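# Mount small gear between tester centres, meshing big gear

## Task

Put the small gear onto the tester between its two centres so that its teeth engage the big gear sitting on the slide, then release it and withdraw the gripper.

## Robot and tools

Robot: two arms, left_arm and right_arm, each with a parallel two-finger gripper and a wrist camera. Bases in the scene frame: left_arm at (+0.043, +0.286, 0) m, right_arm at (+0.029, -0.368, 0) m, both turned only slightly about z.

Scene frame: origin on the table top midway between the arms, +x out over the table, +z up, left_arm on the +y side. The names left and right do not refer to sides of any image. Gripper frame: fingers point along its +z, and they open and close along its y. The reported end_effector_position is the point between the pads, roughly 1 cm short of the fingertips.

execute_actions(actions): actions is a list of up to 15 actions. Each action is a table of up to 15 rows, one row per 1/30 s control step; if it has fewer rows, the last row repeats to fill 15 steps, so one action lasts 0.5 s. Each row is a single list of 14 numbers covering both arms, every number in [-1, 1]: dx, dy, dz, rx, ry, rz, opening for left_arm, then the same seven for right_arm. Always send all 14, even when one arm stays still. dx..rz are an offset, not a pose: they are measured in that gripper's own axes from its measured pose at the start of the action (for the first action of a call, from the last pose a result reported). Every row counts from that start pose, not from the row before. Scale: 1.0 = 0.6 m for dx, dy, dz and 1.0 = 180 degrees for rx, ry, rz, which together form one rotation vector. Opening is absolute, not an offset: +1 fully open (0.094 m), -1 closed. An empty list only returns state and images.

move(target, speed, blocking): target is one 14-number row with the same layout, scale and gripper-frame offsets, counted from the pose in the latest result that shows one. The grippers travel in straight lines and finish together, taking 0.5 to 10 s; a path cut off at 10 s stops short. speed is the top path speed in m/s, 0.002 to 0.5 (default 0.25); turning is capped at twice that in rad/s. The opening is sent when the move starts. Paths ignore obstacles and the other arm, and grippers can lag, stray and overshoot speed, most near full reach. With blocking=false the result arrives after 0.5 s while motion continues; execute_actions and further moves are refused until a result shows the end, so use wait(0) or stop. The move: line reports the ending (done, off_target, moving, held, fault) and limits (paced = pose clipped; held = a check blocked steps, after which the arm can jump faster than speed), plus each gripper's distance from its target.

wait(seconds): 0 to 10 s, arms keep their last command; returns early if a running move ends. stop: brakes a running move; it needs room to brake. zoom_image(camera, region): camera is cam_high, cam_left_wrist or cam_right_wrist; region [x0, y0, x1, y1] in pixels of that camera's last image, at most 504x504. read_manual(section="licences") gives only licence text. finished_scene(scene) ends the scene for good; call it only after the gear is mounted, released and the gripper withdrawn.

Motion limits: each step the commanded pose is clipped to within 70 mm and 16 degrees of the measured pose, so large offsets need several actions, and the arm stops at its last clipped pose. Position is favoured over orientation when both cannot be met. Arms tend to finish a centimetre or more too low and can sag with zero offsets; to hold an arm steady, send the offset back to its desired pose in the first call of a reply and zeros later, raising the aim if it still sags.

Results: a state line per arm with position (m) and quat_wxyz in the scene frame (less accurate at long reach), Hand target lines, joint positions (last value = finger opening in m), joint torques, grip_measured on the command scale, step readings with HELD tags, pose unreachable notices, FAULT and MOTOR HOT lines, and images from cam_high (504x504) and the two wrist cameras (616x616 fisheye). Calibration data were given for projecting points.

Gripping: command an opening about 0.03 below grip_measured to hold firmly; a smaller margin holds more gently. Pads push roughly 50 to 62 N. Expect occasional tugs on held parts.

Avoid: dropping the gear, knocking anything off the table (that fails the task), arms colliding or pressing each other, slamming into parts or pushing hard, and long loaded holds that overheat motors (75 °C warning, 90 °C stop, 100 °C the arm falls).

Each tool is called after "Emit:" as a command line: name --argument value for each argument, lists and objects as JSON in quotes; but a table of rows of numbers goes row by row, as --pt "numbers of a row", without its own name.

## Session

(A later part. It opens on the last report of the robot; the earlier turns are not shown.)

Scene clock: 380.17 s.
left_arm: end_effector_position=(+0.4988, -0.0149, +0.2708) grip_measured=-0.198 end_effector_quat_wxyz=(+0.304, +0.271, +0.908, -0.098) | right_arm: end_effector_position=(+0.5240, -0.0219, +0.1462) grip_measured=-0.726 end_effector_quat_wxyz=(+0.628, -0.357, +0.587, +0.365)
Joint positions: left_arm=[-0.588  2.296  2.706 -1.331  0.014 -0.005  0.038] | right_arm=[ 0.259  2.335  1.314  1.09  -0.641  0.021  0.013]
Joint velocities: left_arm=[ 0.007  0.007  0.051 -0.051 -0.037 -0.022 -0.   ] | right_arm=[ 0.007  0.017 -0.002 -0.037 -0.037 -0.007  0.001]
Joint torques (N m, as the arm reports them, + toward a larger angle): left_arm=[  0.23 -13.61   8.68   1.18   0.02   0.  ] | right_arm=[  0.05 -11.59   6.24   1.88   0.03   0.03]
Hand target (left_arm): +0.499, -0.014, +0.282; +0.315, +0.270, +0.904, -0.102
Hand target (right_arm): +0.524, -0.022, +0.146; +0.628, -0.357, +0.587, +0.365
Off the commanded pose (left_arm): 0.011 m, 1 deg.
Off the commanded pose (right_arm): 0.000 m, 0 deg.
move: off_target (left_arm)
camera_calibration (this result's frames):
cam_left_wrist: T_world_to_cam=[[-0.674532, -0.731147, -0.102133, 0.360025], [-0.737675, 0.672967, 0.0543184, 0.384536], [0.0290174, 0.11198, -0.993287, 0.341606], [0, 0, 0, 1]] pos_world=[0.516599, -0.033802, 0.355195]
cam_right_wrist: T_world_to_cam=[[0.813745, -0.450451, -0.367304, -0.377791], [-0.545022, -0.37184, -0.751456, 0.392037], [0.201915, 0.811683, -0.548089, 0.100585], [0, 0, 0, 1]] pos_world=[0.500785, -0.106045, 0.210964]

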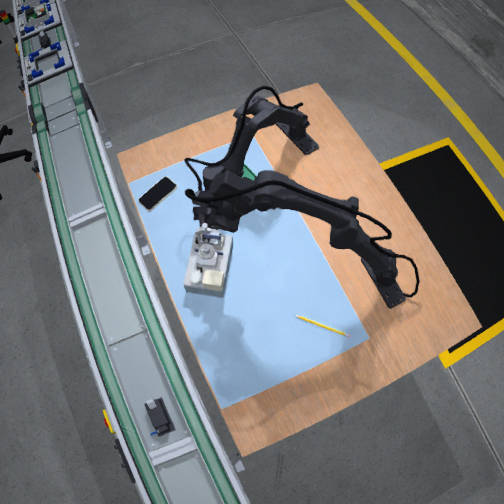

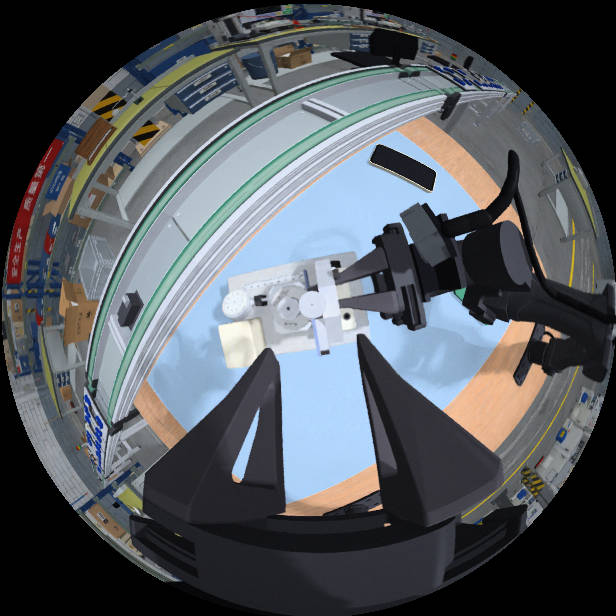

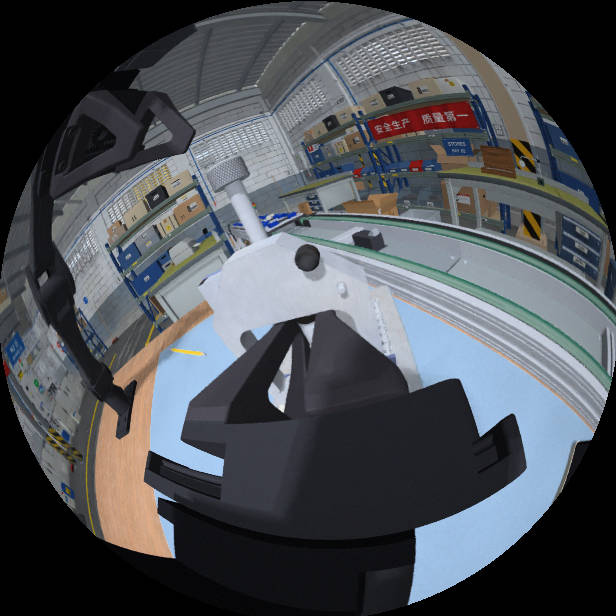

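Emit:
move --target '[0.205,0.027,0.1,0,0,0,-0.5,0,0,0,0,0,0,-0.76]' --speed 0.08

Emit:
move --target '[0,0,0.08,0,0,0,-0.5,0,0,0,0,0,0,-0.76]' --speed 0.05

Emit:
zoom_image --camera "cam_left_wrist" --region '[180, 150, 440, 400]'

Scene clock: 394.23 s.
left_arm: end_effector_position=(+0.4550, +0.0296, +0.1372) grip_measured=-0.498 end_effector_quat_wxyz=(+0.291, +0.272, +0.912, -0.093) | right_arm: end_effector_position=(+0.5240, -0.0219, +0.1462) grip_measured=-0.726 end_effector_quat_wxyz=(+0.628, -0.357, +0.587, +0.365)
Joint positions: left_arm=[-0.554  1.842  1.468 -0.576  0.03   0.022  0.024] | right_arm=[ 0.259  2.335  1.314  1.09  -0.641  0.021  0.013]
Joint velocities: left_arm=[ 0.007 -0.002  0.002  0.022 -0.066 -0.007 -0.001] | right_arm=[-0.037  0.002 -0.012 -0.007 -0.007 -0.037  0.   ]
Joint torques (N m, as the arm reports them, + toward a larger angle): left_arm=[  0.71 -13.39   6.21   1.32   0.13   0.08] | right_arm=[  0.11 -11.56   6.19   1.89   0.04   0.03]
Hand target (left_arm): +0.456, +0.032, +0.147; +0.303, +0.271, +0.908, -0.099
Hand target (right_arm): +0.524, -0.022, +0.146; +0.628, -0.357, +0.587, +0.365
Off the commanded pose (left_arm): 0.011 m, 2 deg.
Off the commanded pose (right_arm): 0.000 m, 0 deg.
move: off_target (left_arm)
camera_calibration (this result's frames):
cam_left_wrist: T_world_to_cam=[[-0.675526, -0.730527, -0.0999754, 0.349522], [-0.737302, 0.670574, 0.0819577, 0.325636], [0.00716855, 0.129077, -0.991609, 0.21444], [0, 0, 0, 1]] pos_world=[0.474666, 0.00929335, 0.220896]
cam_right_wrist: T_world_to_cam=[[0.813745, -0.450451, -0.367304, -0.377791], [-0.545022, -0.37184, -0.751456, 0.392037], [0.201915, 0.811683, -0.548089, 0.100585], [0, 0, 0, 1]] pos_world=[0.500785, -0.106045, 0.210964]

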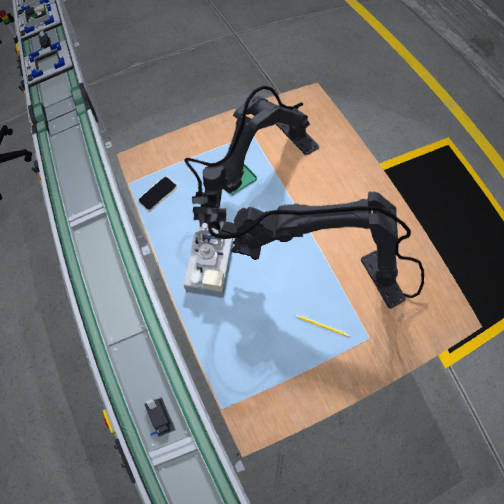

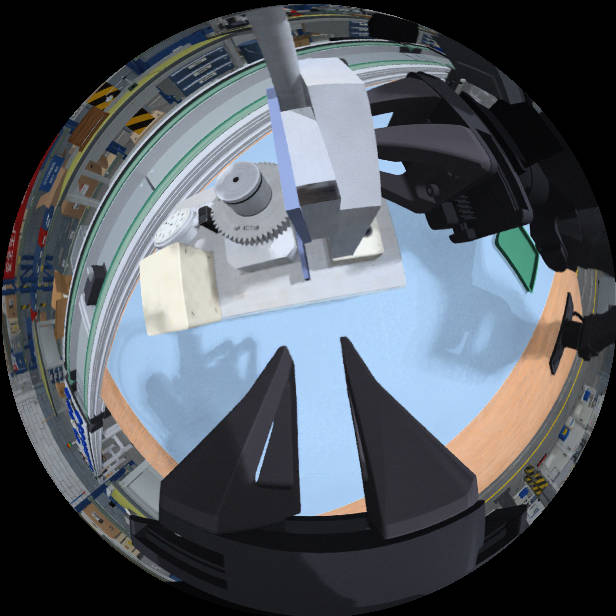

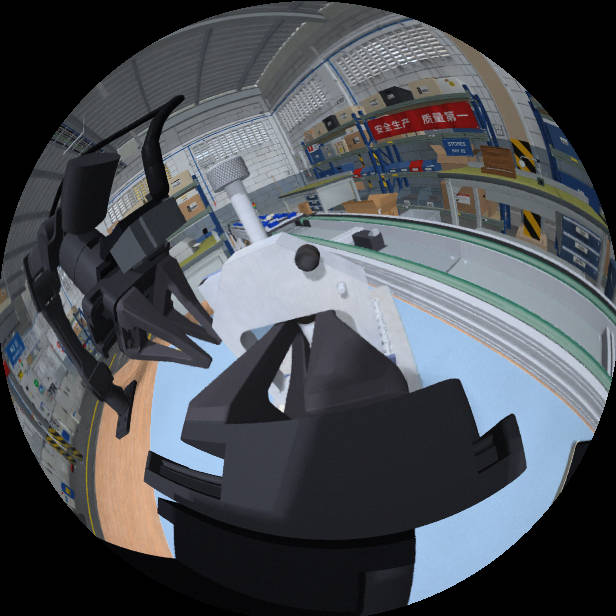

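Scene clock: 395.43 s.
left_arm: end_effector_position=(+0.4754, +0.0170, +0.1058) grip_measured=-0.498 end_effector_quat_wxyz=(+0.298, +0.271, +0.910, -0.096) | right_arm: end_effector_position=(+0.5239, -0.0219, +0.1462) grip_measured=-0.726 end_effector_quat_wxyz=(+0.628, -0.357, +0.587, +0.365)
Joint positions: left_arm=[-0.554  1.944  1.468 -0.458  0.031  0.022  0.024] | right_arm=[ 0.259  2.335  1.314  1.09  -0.641  0.021  0.013]
Joint velocities: left_arm=[ 0.007 -0.002 -0.007 -0.066 -0.037 -0.081  0.001] | right_arm=[ 0.017 -0.022  0.017  0.051 -0.007  0.022  0.   ]
Joint torques (N m, as the arm reports them, + toward a larger angle): left_arm=[-0.28 -8.85  9.03  1.15 -0.04 -0.02] | right_arm=[  0.01 -11.59   6.19   1.86   0.03   0.  ]
Hand target (left_arm): +0.478, +0.013, +0.099; +0.292, +0.272, +0.912, -0.093
Hand target (right_arm): +0.524, -0.022, +0.146; +0.628, -0.357, +0.587, +0.365
Off the commanded pose (left_arm): 0.009 m, 1 deg.
Off the commanded pose (right_arm): 0.000 m, 0 deg.
move: done
camera_calibration (this result's frames):
cam_left_wrist: T_world_to_cam=[[-0.674535, -0.731102, -0.102437, 0.35074], [-0.737968, 0.671549, 0.0665264, 0.353578], [0.020154, 0.12047, -0.992512, 0.178777], [0, 0, 0, 1]] pos_world=[0.493913, -0.00255537, 0.189845]
cam_right_wrist: T_world_to_cam=[[0.813921, -0.45015, -0.367285, -0.377817], [-0.544872, -0.372066, -0.751453, 0.39193], [0.201613, 0.811746, -0.548106, 0.100732], [0, 0, 0, 1]] pos_world=[0.500756, -0.106019, 0.210963]

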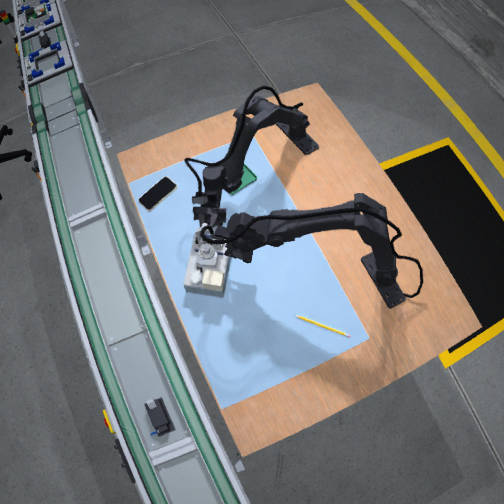

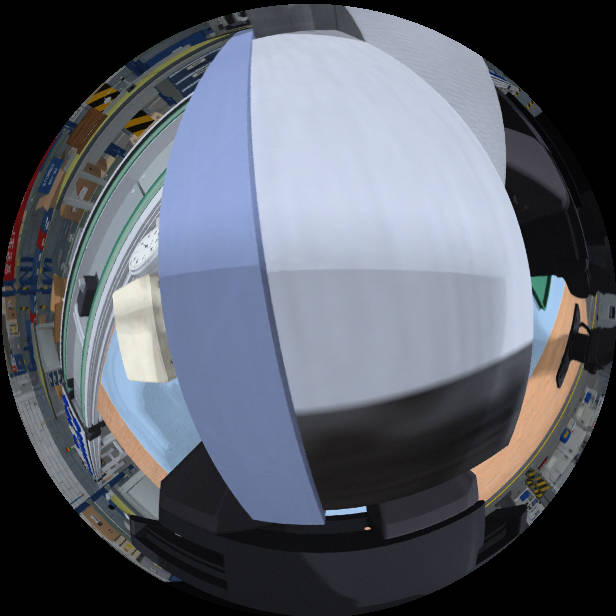

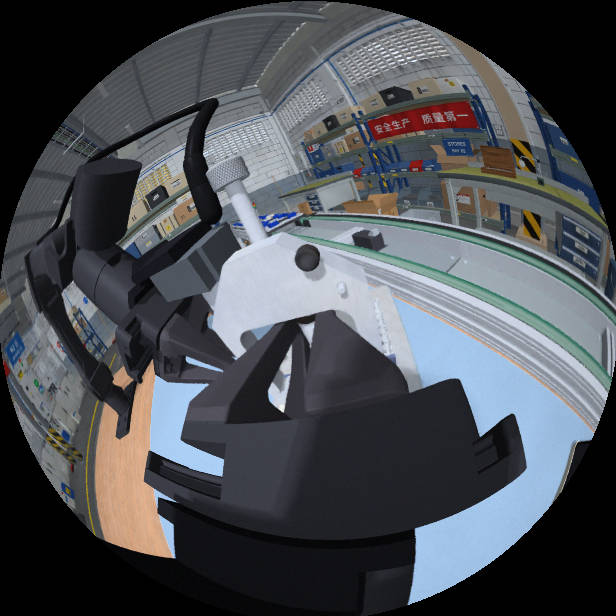

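Region (180, 150, 440, 400) of cam_left_wrist's 616x616 image, scaled by 1.938, with more detail than that image has; it fills the top 485 rows of this view, and the rest is white.

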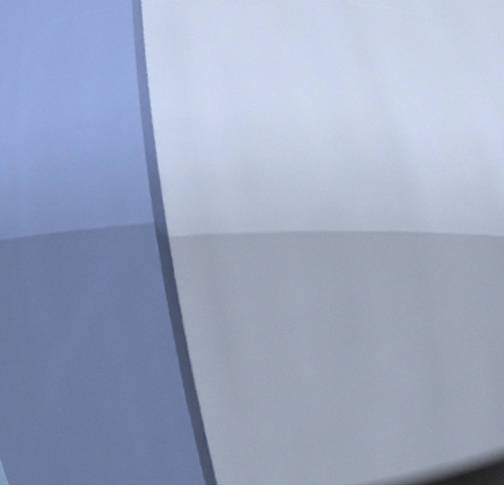

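Camera collides; back off and flatten the pitch.

Emit:
move --target '[0,0,-0.06,0,-0.22,0,-0.5,0,0,0,0,0,0,-0.76]' --speed 0.08

Emit:
move --target '[0.06,0.005,0,0,0,0,-0.5,0,0,0,0,0,0,-0.76]' --speed 0.05

Emit:
zoom_image --camera "cam_left_wrist" --region '[180, 130, 440, 400]'

Scene clock: 409.43 s.
left_arm: end_effector_position=(+0.4578, +0.0239, +0.1441) grip_measured=-0.498 end_effector_quat_wxyz=(+0.594, +0.225, +0.749, -0.188) | right_arm: end_effector_position=(+0.5239, -0.0219, +0.1462) grip_measured=-0.726 end_effector_quat_wxyz=(+0.628, -0.357, +0.587, +0.365)
Joint positions: left_arm=[-0.554  1.761  0.737  0.799  0.049 -0.003  0.024] | right_arm=[ 0.259  2.335  1.314  1.09  -0.641  0.021  0.013]
Joint velocities: left_arm=[-0.007 -0.002 -0.012  0.037  0.007 -0.051 -0.001] | right_arm=[-0.007 -0.007 -0.002  0.081  0.066  0.081  0.   ]
Joint torques (N m, as the arm reports them, + toward a larger angle): left_arm=[ 0.91 -7.67  4.92  1.92  0.11 -0.05] | right_arm=[  0.05 -11.55   6.25   1.86   0.01   0.03]
Hand target (left_arm): +0.458, +0.029, +0.134; +0.587, +0.221, +0.756, -0.188
Hand target (right_arm): +0.524, -0.022, +0.146; +0.628, -0.357, +0.587, +0.365
Off the commanded pose (left_arm): 0.011 m, 1 deg.
Off the commanded pose (right_arm): 0.000 m, 0 deg.
move: off_target (left_arm)
camera_calibration (this result's frames):
cam_left_wrist: T_world_to_cam=[[-0.590192, -0.787584, -0.17716, 0.321367], [-0.575851, 0.564543, -0.591344, 0.356615], [0.565747, -0.246988, -0.786719, -0.0543264], [0, 0, 0, 1]] pos_world=[0.42576, 0.0383607, 0.225075]
cam_right_wrist: T_world_to_cam=[[0.813921, -0.45015, -0.367285, -0.377817], [-0.544872, -0.372066, -0.751453, 0.39193], [0.201613, 0.811746, -0.548106, 0.100732], [0, 0, 0, 1]] pos_world=[0.500756, -0.106019, 0.210963]

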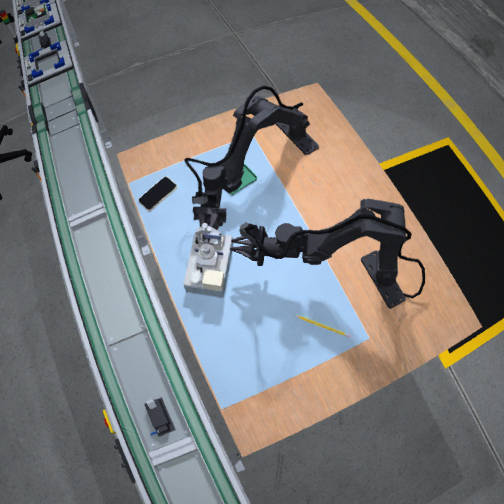

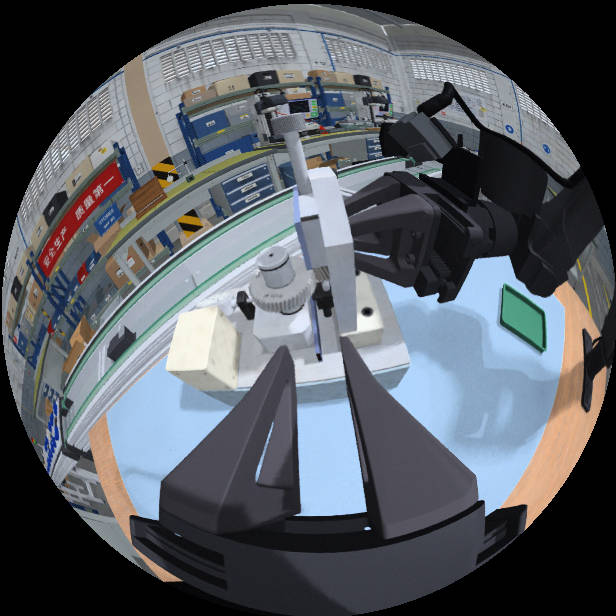

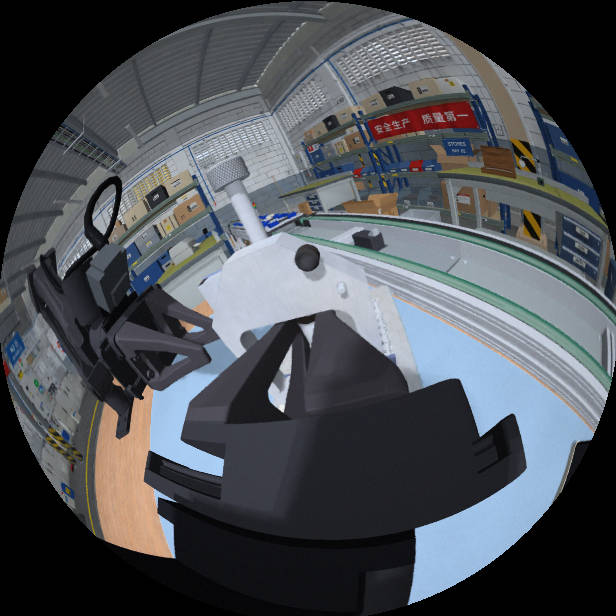

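Scene clock: 410.70 s.
left_arm: end_effector_position=(+0.4540, +0.0257, +0.1150) grip_measured=-0.498 end_effector_quat_wxyz=(+0.597, +0.225, +0.746, -0.190) | right_arm: end_effector_position=(+0.5239, -0.0219, +0.1462) grip_measured=-0.726 end_effector_quat_wxyz=(+0.628, -0.357, +0.587, +0.365)
Joint positions: left_arm=[-0.554  1.858  0.68   0.961  0.052 -0.003  0.024] | right_arm=[ 0.259  2.335  1.314  1.09  -0.641  0.021  0.013]
Joint velocities: left_arm=[-0.002  0.002 -0.002 -0.066  0.022 -0.037  0.001] | right_arm=[ 0.002 -0.022 -0.007 -0.022  0.022  0.051  0.001]
Joint torques (N m, as the arm reports them, + toward a larger angle): left_arm=[ 0.71 -8.81  4.23  1.93  0.1   0.03] | right_arm=[  0.07 -11.56   6.19   1.86   0.02   0.03]
Hand target (left_arm): +0.453, +0.031, +0.109; +0.594, +0.225, +0.749, -0.188
Hand target (right_arm): +0.524, -0.022, +0.146; +0.628, -0.357, +0.587, +0.365
Off the commanded pose (left_arm): 0.008 m, 0 deg.
Off the commanded pose (right_arm): 0.000 m, 0 deg.
move: done
camera_calibration (this result's frames):
cam_left_wrist: T_world_to_cam=[[-0.590726, -0.787116, -0.177458, 0.315673], [-0.570486, 0.562969, -0.598006, 0.334509], [0.570603, -0.25202, -0.781599, -0.0773038], [0, 0, 0, 1]] pos_world=[0.421419, 0.0406704, 0.195637]
cam_right_wrist: T_world_to_cam=[[0.813921, -0.45015, -0.367285, -0.377817], [-0.544872, -0.372066, -0.751453, 0.39193], [0.201613, 0.811746, -0.548106, 0.100732], [0, 0, 0, 1]] pos_world=[0.500756, -0.106019, 0.210963]

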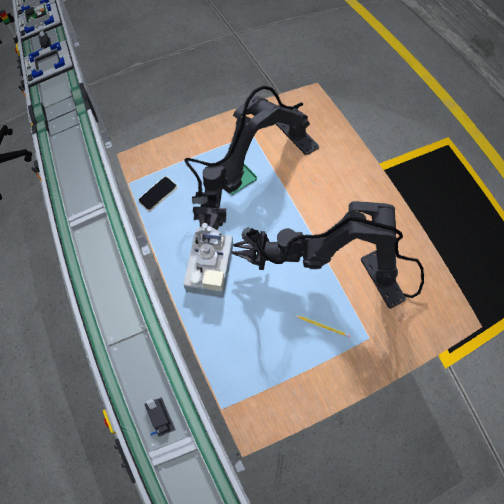

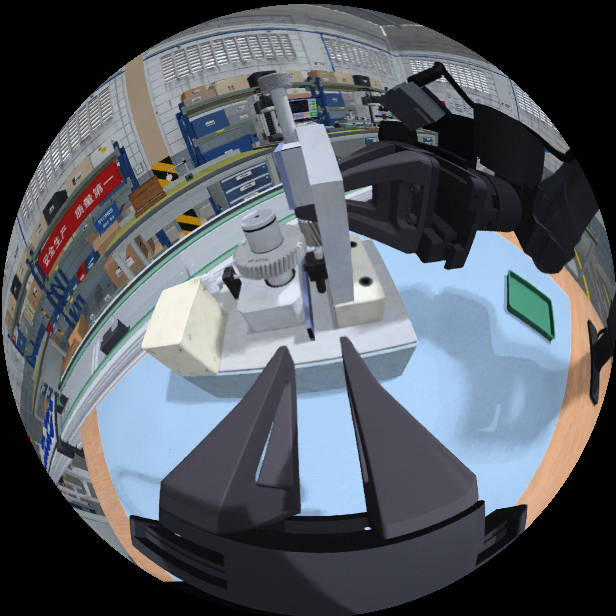

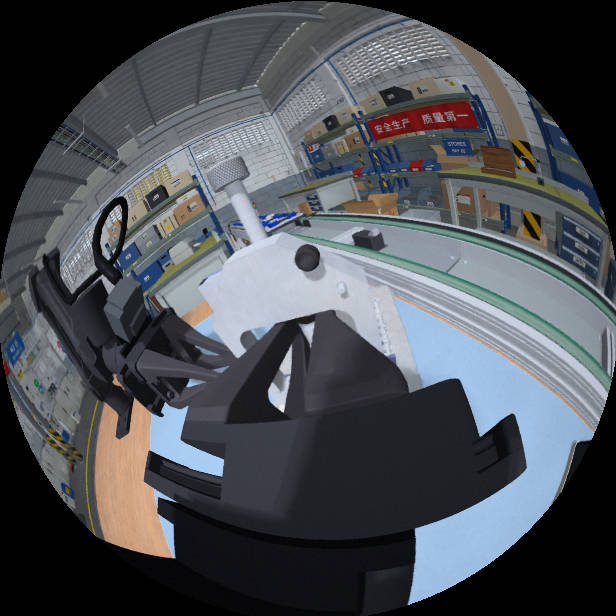

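Region (180, 130, 440, 400) of cam_left_wrist's 616x616 image, scaled by 1.867, with more detail than that image has; it fills the left 485 columns of this view, and the rest is white.

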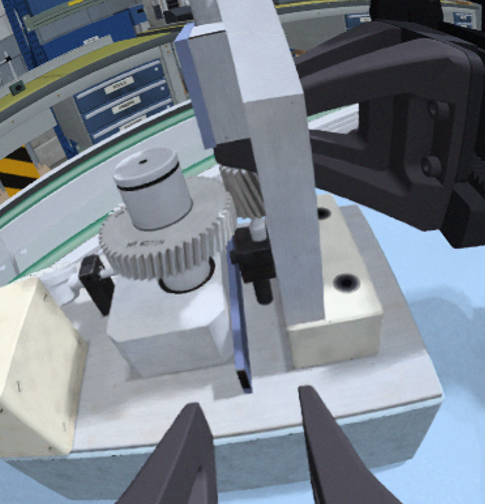

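Emit:
move --target '[0.028,0.02,0.07,0,0,0,-0.5,0,0,0,0,0,0,-0.76]' --speed 0.04

Emit:
zoom_image --camera "cam_left_wrist" --region '[180, 130, 440, 400]'

Scene clock: 419.83 s.
left_arm: end_effector_position=(+0.4827, +0.0154, +0.0820) grip_measured=-0.498 end_effector_quat_wxyz=(+0.587, +0.226, +0.755, -0.188) | right_arm: end_effector_position=(+0.5239, -0.0219, +0.1462) grip_measured=-0.726 end_effector_quat_wxyz=(+0.628, -0.357, +0.587, +0.365)
Joint positions: left_arm=[-0.537  2.039  0.798  0.997  0.068 -0.003  0.024] | right_arm=[ 0.259  2.335  1.314  1.09  -0.641  0.021  0.013]
Joint velocities: left_arm=[ 0.007  0.007 -0.007 -0.007 -0.037  0.066 -0.001] | right_arm=[-0.012  0.007 -0.017 -0.007 -0.022  0.051 -0.   ]
Joint torques (N m, as the arm reports them, + toward a larger angle): left_arm=[ 0.76 -9.83  7.64  1.83  0.13  0.07] | right_arm=[  0.07 -11.58   6.28   1.87   0.02   0.04]
Hand target (left_arm): +0.491, +0.014, +0.090; +0.597, +0.225, +0.746, -0.190
Hand target (right_arm): +0.524, -0.022, +0.146; +0.628, -0.357, +0.587, +0.365
Off the commanded pose (left_arm): 0.012 m, 2 deg.
Off the commanded pose (right_arm): 0.000 m, 0 deg.
move: off_target (left_arm)
camera_calibration (this result's frames):
cam_left_wrist: T_world_to_cam=[[-0.594093, -0.785943, -0.17131, 0.3197], [-0.585436, 0.568511, -0.577979, 0.34247], [0.55165, -0.243082, -0.797868, -0.111677], [0, 0, 0, 1]] pos_world=[0.452033, 0.0294214, 0.163605]
cam_right_wrist: T_world_to_cam=[[0.813921, -0.45015, -0.367285, -0.377817], [-0.544872, -0.372066, -0.751453, 0.39193], [0.201613, 0.811746, -0.548106, 0.100732], [0, 0, 0, 1]] pos_world=[0.500756, -0.106019, 0.210963]

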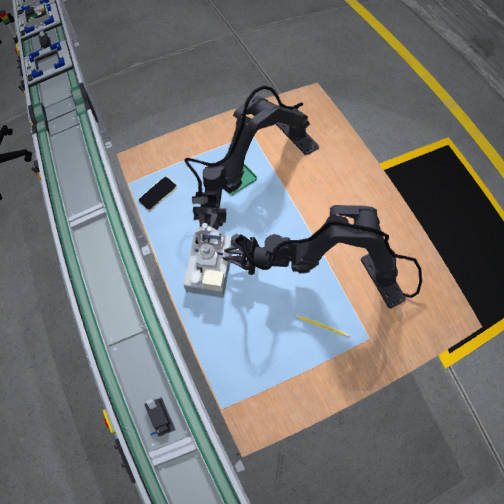

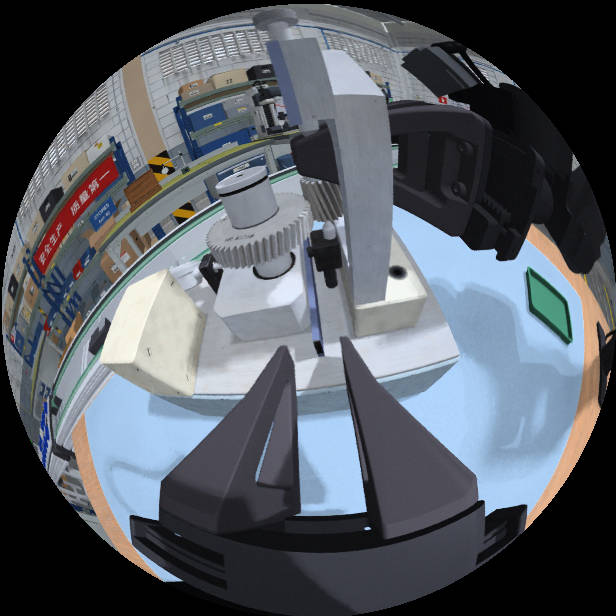

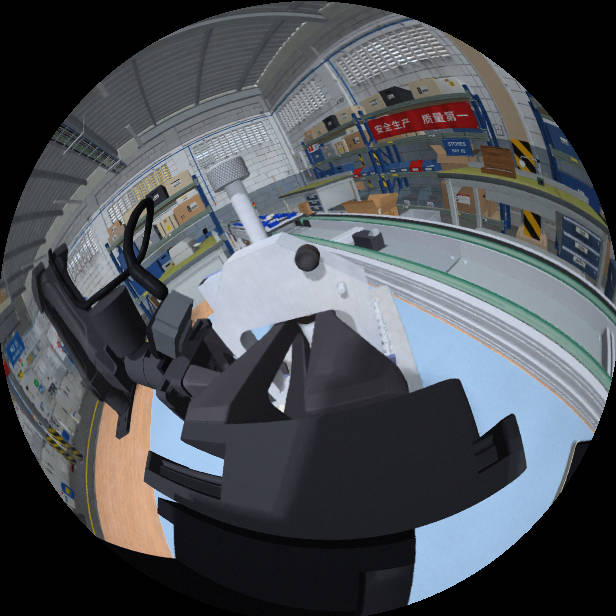

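Region (180, 130, 440, 400) of cam_left_wrist's 616x616 image, scaled by 1.867, with more detail than that image has; it fills the left 485 columns of this view, and the rest is white.

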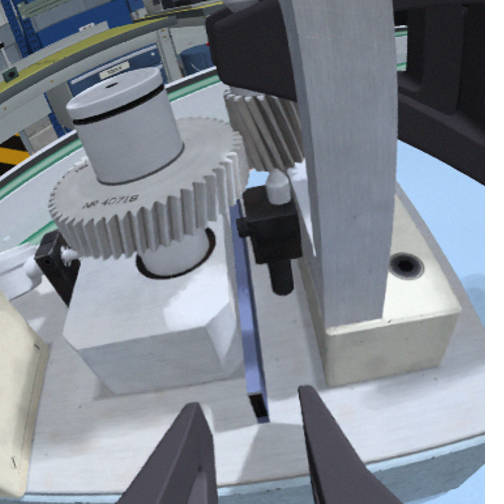

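Emit:
execute_actions --actions '[[[-0.01,0,0.035,0,0,0,-0.5,0,0,0,0,0,0,-0.76]],[[0,0,0,0,0,0,-0.5,0,0,0,0,0,0,-0.76]]]'

Scene clock: 439.70 s.
left_arm: end_effector_position=(+0.4950, +0.0081, +0.0843) grip_measured=-0.498 end_effector_quat_wxyz=(+0.591, +0.225, +0.751, -0.189) | right_arm: end_effector_position=(+0.5238, -0.0219, +0.1462) grip_measured=-0.726 end_effector_quat_wxyz=(+0.628, -0.358, +0.587, +0.365)
Joint positions: left_arm=[-0.537  2.073  0.859  0.982  0.068 -0.003  0.024] | right_arm=[ 0.259  2.335  1.314  1.09  -0.642  0.021  0.013]
Joint velocities: left_arm=[-0.012 -0.002  0.002  0.051 -0.037  0.007  0.001] | right_arm=[ 0.007 -0.007  0.002  0.007 -0.051 -0.081 -0.   ]
Joint torques (N m, as the arm reports them, + toward a larger angle): left_arm=[  0.   -10.89   5.35   1.76   0.02   0.  ] | right_arm=[  0.01 -11.61   6.23   1.86   0.01   0.01]
Hand target (left_arm): +0.495, +0.008, +0.084; +0.591, +0.225, +0.752, -0.189
Hand target (right_arm): +0.524, -0.022, +0.146; +0.628, -0.358, +0.587, +0.365
Off the commanded pose (left_arm): 0.000 m, 0 deg.
Off the commanded pose (right_arm): 0.000 m, 0 deg.
Step readings (end_effector_position; steps 1 to 15: 1st action; 16 to 30: 2nd action):
0: left_arm (+0.4827, +0.0154, +0.0820) | right_arm (+0.5239, -0.0219, +0.1462)
1: left_arm (+0.4843, +0.0144, +0.0821) | right_arm (+0.5239, -0.0219, +0.1462)
2: left_arm (+0.4881, +0.0122, +0.0829) | right_arm (+0.5239, -0.0219, +0.1462)
4: left_arm (+0.4942, +0.0086, +0.0842) | right_arm (+0.5239, -0.0219, +0.1462)
8: left_arm (+0.4950, +0.0082, +0.0840) | right_arm (+0.5238, -0.0219, +0.1462)
15: left_arm (+0.4950, +0.0082, +0.0840) | right_arm (+0.5238, -0.0219, +0.1462)
16: left_arm (+0.4950, +0.0081, +0.0842) | right_arm (+0.5238, -0.0219, +0.1462)
17: left_arm (+0.4950, +0.0081, +0.0843) | right_arm (+0.5238, -0.0219, +0.1462)
19: left_arm (+0.4950, +0.0081, +0.0843) | right_arm (+0.5238, -0.0219, +0.1462)
23: left_arm (+0.4950, +0.0081, +0.0843) | right_arm (+0.5238, -0.0219, +0.1462)
30: end_effector_position above
camera_calibration (this result's frames):
cam_left_wrist: T_world_to_cam=[[-0.592395, -0.786938, -0.172618, 0.321011], [-0.579684, 0.565141, -0.587011, 0.353047], [0.559495, -0.247678, -0.790962, -0.122884], [0, 0, 0, 1]] pos_world=[0.463574, 0.0226591, 0.165458]
cam_right_wrist: T_world_to_cam=[[0.814096, -0.449849, -0.367265, -0.377843], [-0.544722, -0.372291, -0.75145, 0.391824], [0.20131, 0.81181, -0.548123, 0.100879], [0, 0, 0, 1]] pos_world=[0.500728, -0.105994, 0.210962]

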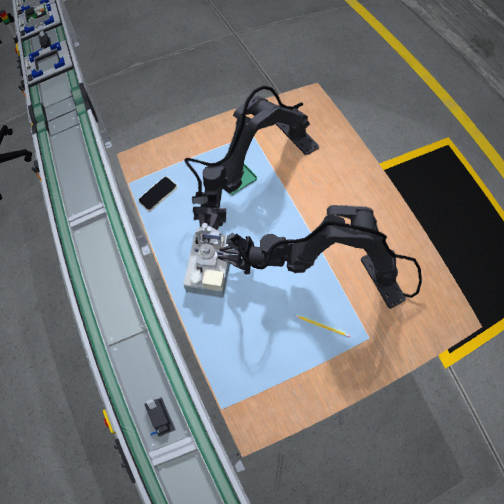

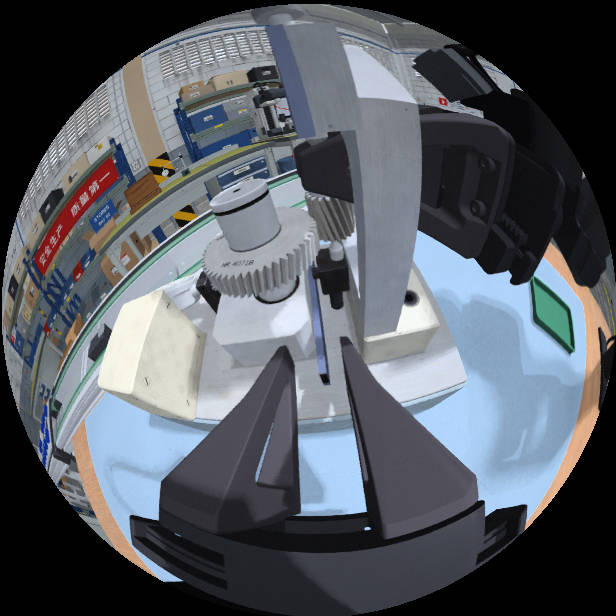

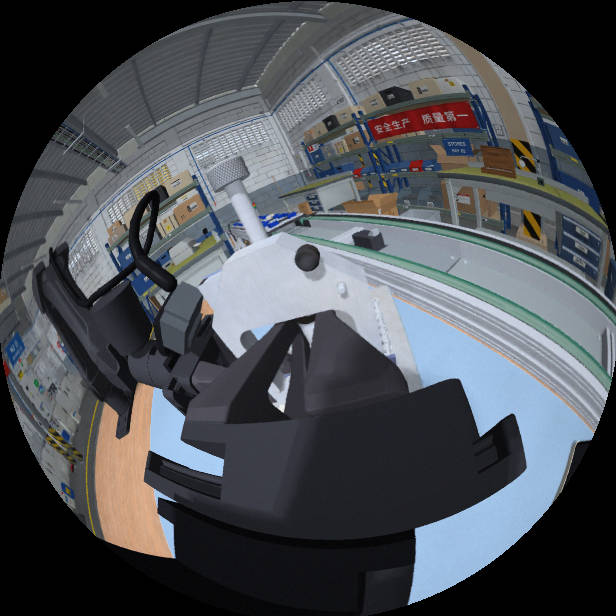

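Emit:
execute_actions --actions '[[[0,0.03,0,0,0,0,-0.5,0,0,0,0,0,0,-0.76]],[[0,0.03,0,0,0,0,-0.5,0,0,0,0,0,0,-0.76]],[[0,0.03,0,0,0,0,-0.5,0,0,0,0,0,0,-0.76]]]'

Scene clock: 447.33 s.
left_arm: end_effector_position=(+0.4958, +0.0168, +0.0851) grip_measured=-0.499 end_effector_quat_wxyz=(+0.577, +0.257, +0.739, -0.234) | right_arm: end_effector_position=(+0.5238, -0.0219, +0.1462) grip_measured=-0.726 end_effector_quat_wxyz=(+0.628, -0.358, +0.587, +0.365)
Joint positions: left_arm=[-0.457  2.073  0.859  0.98   0.263  0.01   0.024] | right_arm=[ 0.259  2.335  1.314  1.09  -0.642  0.021  0.013]
Joint velocities: left_arm=[-0.022 -0.007 -0.002  0.007  0.037 -0.037  0.001] | right_arm=[-0.012  0.002  0.002 -0.007  0.022 -0.022  0.   ]
Joint torques (N m, as the arm reports them, + toward a larger angle): left_arm=[  1.83 -10.21   6.6    1.69  -0.27   0.09] | right_arm=[  0.04 -11.57   6.16   1.86   0.02   0.02]
Hand target (left_arm): +0.508, +0.030, +0.085; +0.583, +0.243, +0.744, -0.217
Hand target (right_arm): +0.524, -0.022, +0.146; +0.628, -0.358, +0.587, +0.365
Off the commanded pose (left_arm): 0.018 m, 3 deg.
Off the commanded pose (right_arm): 0.000 m, 0 deg.
Step readings (end_effector_position; steps 1 to 15: 1st action; 16 to 30: 2nd action; 31 to 45: 3rd action):
0: left_arm (+0.4950, +0.0081, +0.0843) | right_arm (+0.5238, -0.0219, +0.1462)
1: left_arm (+0.4955, +0.0090, +0.0843) | right_arm (+0.5238, -0.0219, +0.1462)
2: left_arm (+0.4954, +0.0091, +0.0843) | right_arm (+0.5238, -0.0219, +0.1462)
4: left_arm (+0.4965, +0.0114, +0.0844) | right_arm (+0.5238, -0.0219, +0.1462)
8: left_arm (+0.4983, +0.0146, +0.0845) | right_arm (+0.5238, -0.0219, +0.1462)
15: left_arm (+0.4982, +0.0146, +0.0845) | right_arm (+0.5238, -0.0219, +0.1462)
16: left_arm (+0.4983, +0.0150, +0.0845) | right_arm (+0.5238, -0.0219, +0.1462)
17: left_arm (+0.4982, +0.0153, +0.0846) | right_arm (+0.5238, -0.0219, +0.1462)
19: left_arm (+0.4978, +0.0154, +0.0847) | right_arm (+0.5238, -0.0219, +0.1462)
23: left_arm (+0.4974, +0.0155, +0.0848) | right_arm (+0.5238, -0.0219, +0.1462)
30: left_arm (+0.4973, +0.0155, +0.0848) | right_arm (+0.5238, -0.0219, +0.1462)
31: left_arm (+0.4971, +0.0157, +0.0849) | right_arm (+0.5238, -0.0219, +0.1462)
32: left_arm (+0.4970, +0.0162, +0.0849) | right_arm (+0.5238, -0.0219, +0.1462)
34: left_arm (+0.4964, +0.0164, +0.0851) | right_arm (+0.5238, -0.0219, +0.1462)
38: left_arm (+0.4960, +0.0167, +0.0851) | right_arm (+0.5238, -0.0219, +0.1462)
45: end_effector_position above
camera_calibration (this result's frames):
cam_left_wrist: T_world_to_cam=[[-0.679361, -0.72004, -0.14146, 0.367775], [-0.522589, 0.610073, -0.595576, 0.320773], [0.51514, -0.330686, -0.790745, -0.0971268], [0, 0, 0, 1]] pos_world=[0.467518, 0.036999, 0.166268]
cam_right_wrist: T_world_to_cam=[[0.814096, -0.449849, -0.367265, -0.377843], [-0.544722, -0.372291, -0.75145, 0.391824], [0.20131, 0.81181, -0.548123, 0.100879], [0, 0, 0, 1]] pos_world=[0.500728, -0.105994, 0.210962]

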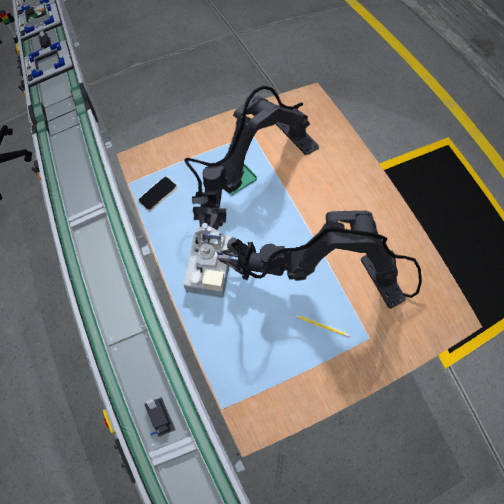

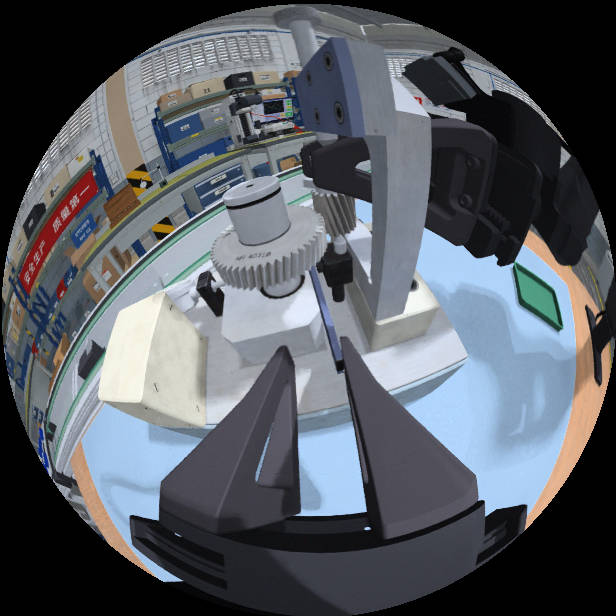

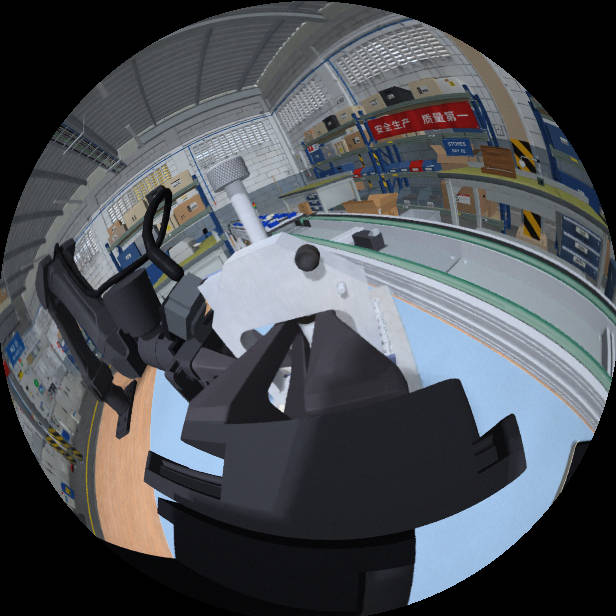

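Emit:
execute_actions --actions '[[[0,0.05,0.015,-0.09,0,0,-0.5,0,0,0,0,0,0,-0.76]],[[0,0.05,0.005,-0.09,0,0,-0.5,0,0,0,0,0,0,-0.76]],[[0,0.05,0,-0.09,0,0,-0.5,0,0,0,0,0,0,-0.76]]]'

Scene clock: 456.37 s.
left_arm: end_effector_position=(+0.4927, +0.0168, +0.0869) grip_measured=-0.499 end_effector_quat_wxyz=(+0.634, +0.123, +0.761, -0.049) | right_arm: end_effector_position=(+0.5238, -0.0218, +0.1462) grip_measured=-0.726 end_effector_quat_wxyz=(+0.628, -0.358, +0.587, +0.365)
Joint positions: left_arm=[-0.694  2.101  0.872  1.017 -0.441 -0.008  0.024] | right_arm=[ 0.259  2.335  1.314  1.09  -0.642  0.021  0.013]
Joint velocities: left_arm=[-0.022  0.012 -0.002  0.022 -0.051  0.051  0.001] | right_arm=[-0.012  0.002 -0.012 -0.051 -0.051 -0.051 -0.   ]
Joint torques (N m, as the arm reports them, + toward a larger angle): left_arm=[ 2.08 -9.8   7.52  1.5  -1.28 -0.07] | right_arm=[ -0.03 -11.55   6.18   1.87   0.04   0.02]
Hand target (left_arm): +0.508, +0.043, +0.088; +0.639, +0.079, +0.765, -0.003
Hand target (right_arm): +0.524, -0.022, +0.146; +0.628, -0.358, +0.587, +0.365
Off the commanded pose (left_arm): 0.031 m, 8 deg.
Off the commanded pose (right_arm): 0.000 m, 0 deg.
Step readings (end_effector_position; steps 1 to 15: 1st action; 16 to 30: 2nd action; 31 to 45: 3rd action):
0: left_arm (+0.4958, +0.0167, +0.0851) | right_arm (+0.5238, -0.0219, +0.1462)
1: left_arm (+0.4964, +0.0164, +0.0850) | right_arm (+0.5238, -0.0219, +0.1462)
2: left_arm (+0.4971, +0.0155, +0.0845) | right_arm (+0.5238, -0.0219, +0.1462)
4: left_arm (+0.4987, +0.0150, +0.0840) | right_arm (+0.5238, -0.0219, +0.1462)
8: left_arm (+0.4997, +0.0148, +0.0844) | right_arm (+0.5238, -0.0219, +0.1462)
15: left_arm (+0.4998, +0.0148, +0.0844) | right_arm (+0.5238, -0.0219, +0.1462)
16: left_arm (+0.4996, +0.0142, +0.0848) | right_arm (+0.5238, -0.0219, +0.1462)
17: left_arm (+0.4994, +0.0139, +0.0851) | right_arm (+0.5238, -0.0219, +0.1462)
19: left_arm (+0.4988, +0.0141, +0.0854) | right_arm (+0.5238, -0.0219, +0.1462)
23: left_arm (+0.4982, +0.0148, +0.0854) | right_arm (+0.5238, -0.0219, +0.1462)
30: left_arm (+0.4979, +0.0150, +0.0856) | right_arm (+0.5238, -0.0219, +0.1462)
31: left_arm (+0.4971, +0.0145, +0.0861) | right_arm (+0.5238, -0.0219, +0.1462)
32: left_arm (+0.4957, +0.0147, +0.0864) | right_arm (+0.5238, -0.0218, +0.1462)
34: left_arm (+0.4937, +0.0161, +0.0860) | right_arm (+0.5238, -0.0218, +0.1462)
38: left_arm (+0.4928, +0.0166, +0.0865) | right_arm (+0.5238, -0.0218, +0.1462)
45: end_effector_position above
camera_calibration (this result's frames):
cam_left_wrist: T_world_to_cam=[[-0.280413, -0.920425, -0.272373, 0.184146], [-0.697718, 0.390322, -0.600698, 0.410668], [0.65921, 0.0215962, -0.751649, -0.174422], [0, 0, 0, 1]] pos_world=[0.453148, 0.0129666, 0.16574]
cam_right_wrist: T_world_to_cam=[[0.814271, -0.449548, -0.367245, -0.377869], [-0.544572, -0.372516, -0.751447, 0.391718], [0.201007, 0.811874, -0.54814, 0.101025], [0, 0, 0, 1]] pos_world=[0.5007, -0.105969, 0.210961]

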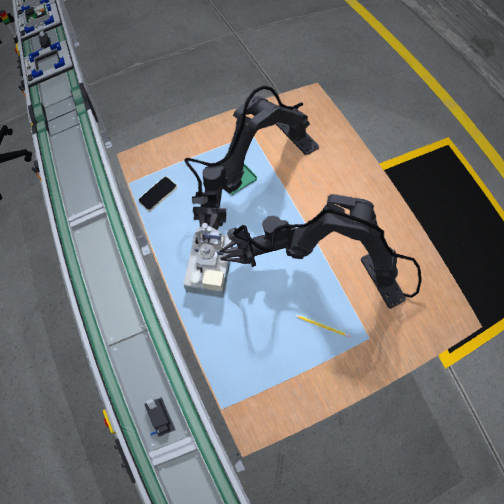

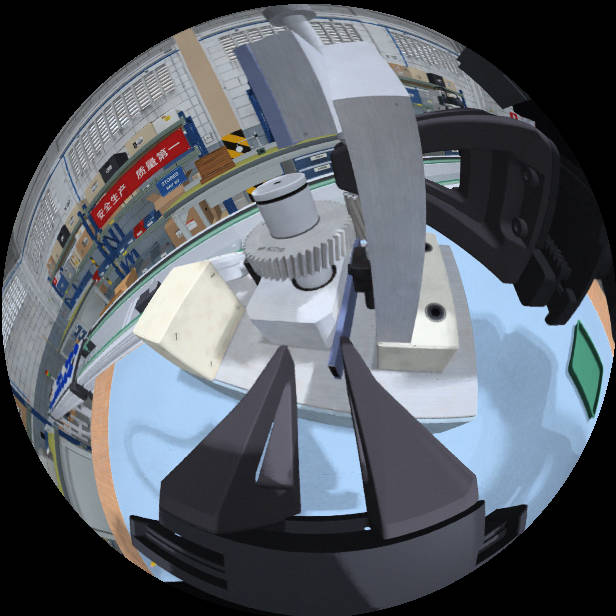

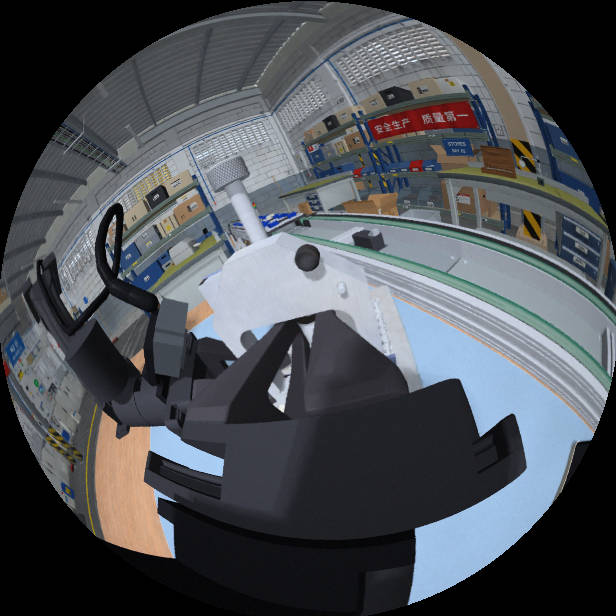

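Emit:
execute_actions --actions '[[[0,0.05,0.02,-0.03,0,0,-0.5,0,0.03,0,-0.03,0,0,-0.76]],[[0,0.05,0.02,-0.03,0,0,-0.5,0,0.03,0,-0.03,0,0,-0.76]]]'

Scene clock: 470.67 s.
left_arm: end_effector_position=(+0.4934, +0.0159, +0.0872) grip_measured=-0.499 end_effector_quat_wxyz=(+0.634, +0.127, +0.761, -0.053) | right_arm: end_effector_position=(+0.5189, -0.0238, +0.1456) grip_measured=-0.726 end_effector_quat_wxyz=(+0.619, -0.373, +0.578, +0.378)
Joint positions: left_arm=[-0.689  2.101  0.872  1.02  -0.424 -0.005  0.024] | right_arm=[ 0.245  2.335  1.314  1.09  -0.704  0.02   0.013]
Joint velocities: left_arm=[ 0.002  0.002 -0.007 -0.007 -0.022  0.007 -0.001] | right_arm=[-0.007  0.007  0.012 -0.037 -0.007 -0.007 -0.   ]
Joint torques (N m, as the arm reports them, + toward a larger angle): left_arm=[ 3.05 -9.75  7.06  1.71 -0.8   0.13] | right_arm=[  0.7  -11.54   6.16   1.87  -0.61   0.03]
Hand target (left_arm): +0.510, +0.042, +0.088; +0.640, +0.096, +0.762, -0.016
Hand target (right_arm): +0.506, -0.015, +0.145; +0.606, -0.394, +0.565, +0.398
Off the commanded pose (left_arm): 0.032 m, 6 deg.
Off the commanded pose (right_arm): 0.016 m, 4 deg.
Step readings (end_effector_position; steps 1 to 15: 1st action; 16 to 30: 2nd action):
0: left_arm (+0.4927, +0.0168, +0.0869) | right_arm (+0.5238, -0.0218, +0.1462)
1: left_arm (+0.4926, +0.0164, +0.0870) | right_arm (+0.5231, -0.0216, +0.1461)
2: left_arm (+0.4927, +0.0163, +0.0871) | right_arm (+0.5228, -0.0220, +0.1461)
4: left_arm (+0.4929, +0.0163, +0.0871) | right_arm (+0.5222, -0.0225, +0.1459)
8: left_arm (+0.4930, +0.0162, +0.0872) | right_arm (+0.5218, -0.0228, +0.1459)
15: left_arm (+0.4931, +0.0162, +0.0872) | right_arm (+0.5217, -0.0229, +0.1459)
16: left_arm (+0.4931, +0.0161, +0.0872) | right_arm (+0.5215, -0.0230, +0.1459)
17: left_arm (+0.4932, +0.0161, +0.0872) | right_arm (+0.5211, -0.0233, +0.1458)
19: left_arm (+0.4933, +0.0160, +0.0872) | right_arm (+0.5203, -0.0236, +0.1457)
23: left_arm (+0.4934, +0.0160, +0.0872) | right_arm (+0.5193, -0.0236, +0.1457)
30: end_effector_position above
camera_calibration (this result's frames):
cam_left_wrist: T_world_to_cam=[[-0.291624, -0.9174, -0.270801, 0.18887], [-0.692563, 0.397784, -0.601767, 0.409092], [0.659781, 0.0120573, -0.751361, -0.174754], [0, 0, 0, 1]] pos_world=[0.453701, 0.012646, 0.16602]
cam_right_wrist: T_world_to_cam=[[0.835493, -0.411958, -0.363651, -0.385579], [-0.524635, -0.401197, -0.750866, 0.376806], [0.163429, 0.818127, -0.551325, 0.123376], [0, 0, 0, 1]] pos_world=[0.499671, -0.108606, 0.210735]

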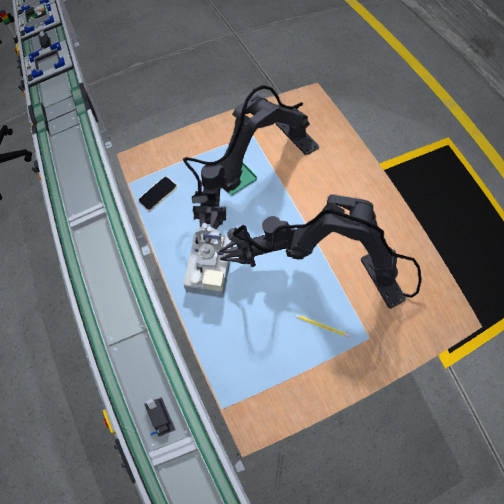

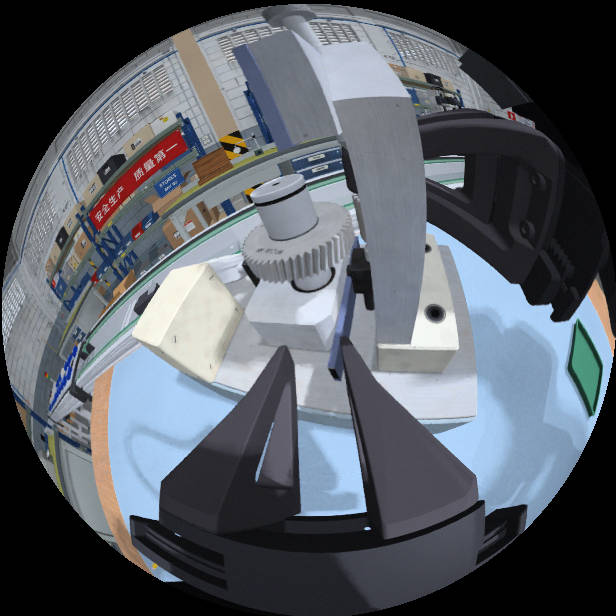

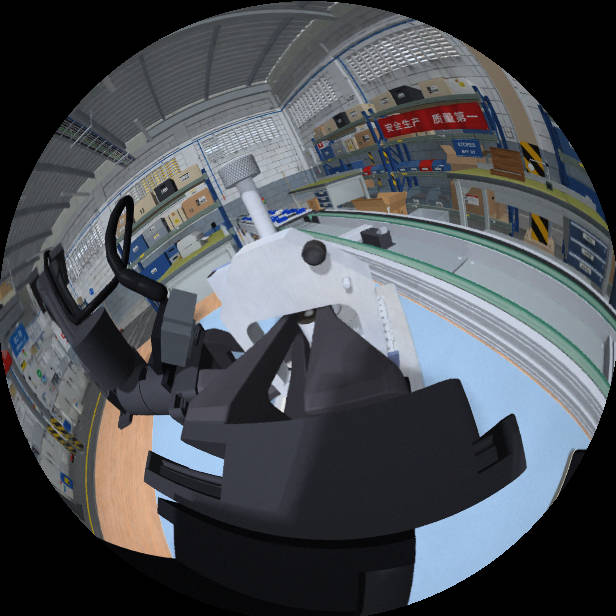

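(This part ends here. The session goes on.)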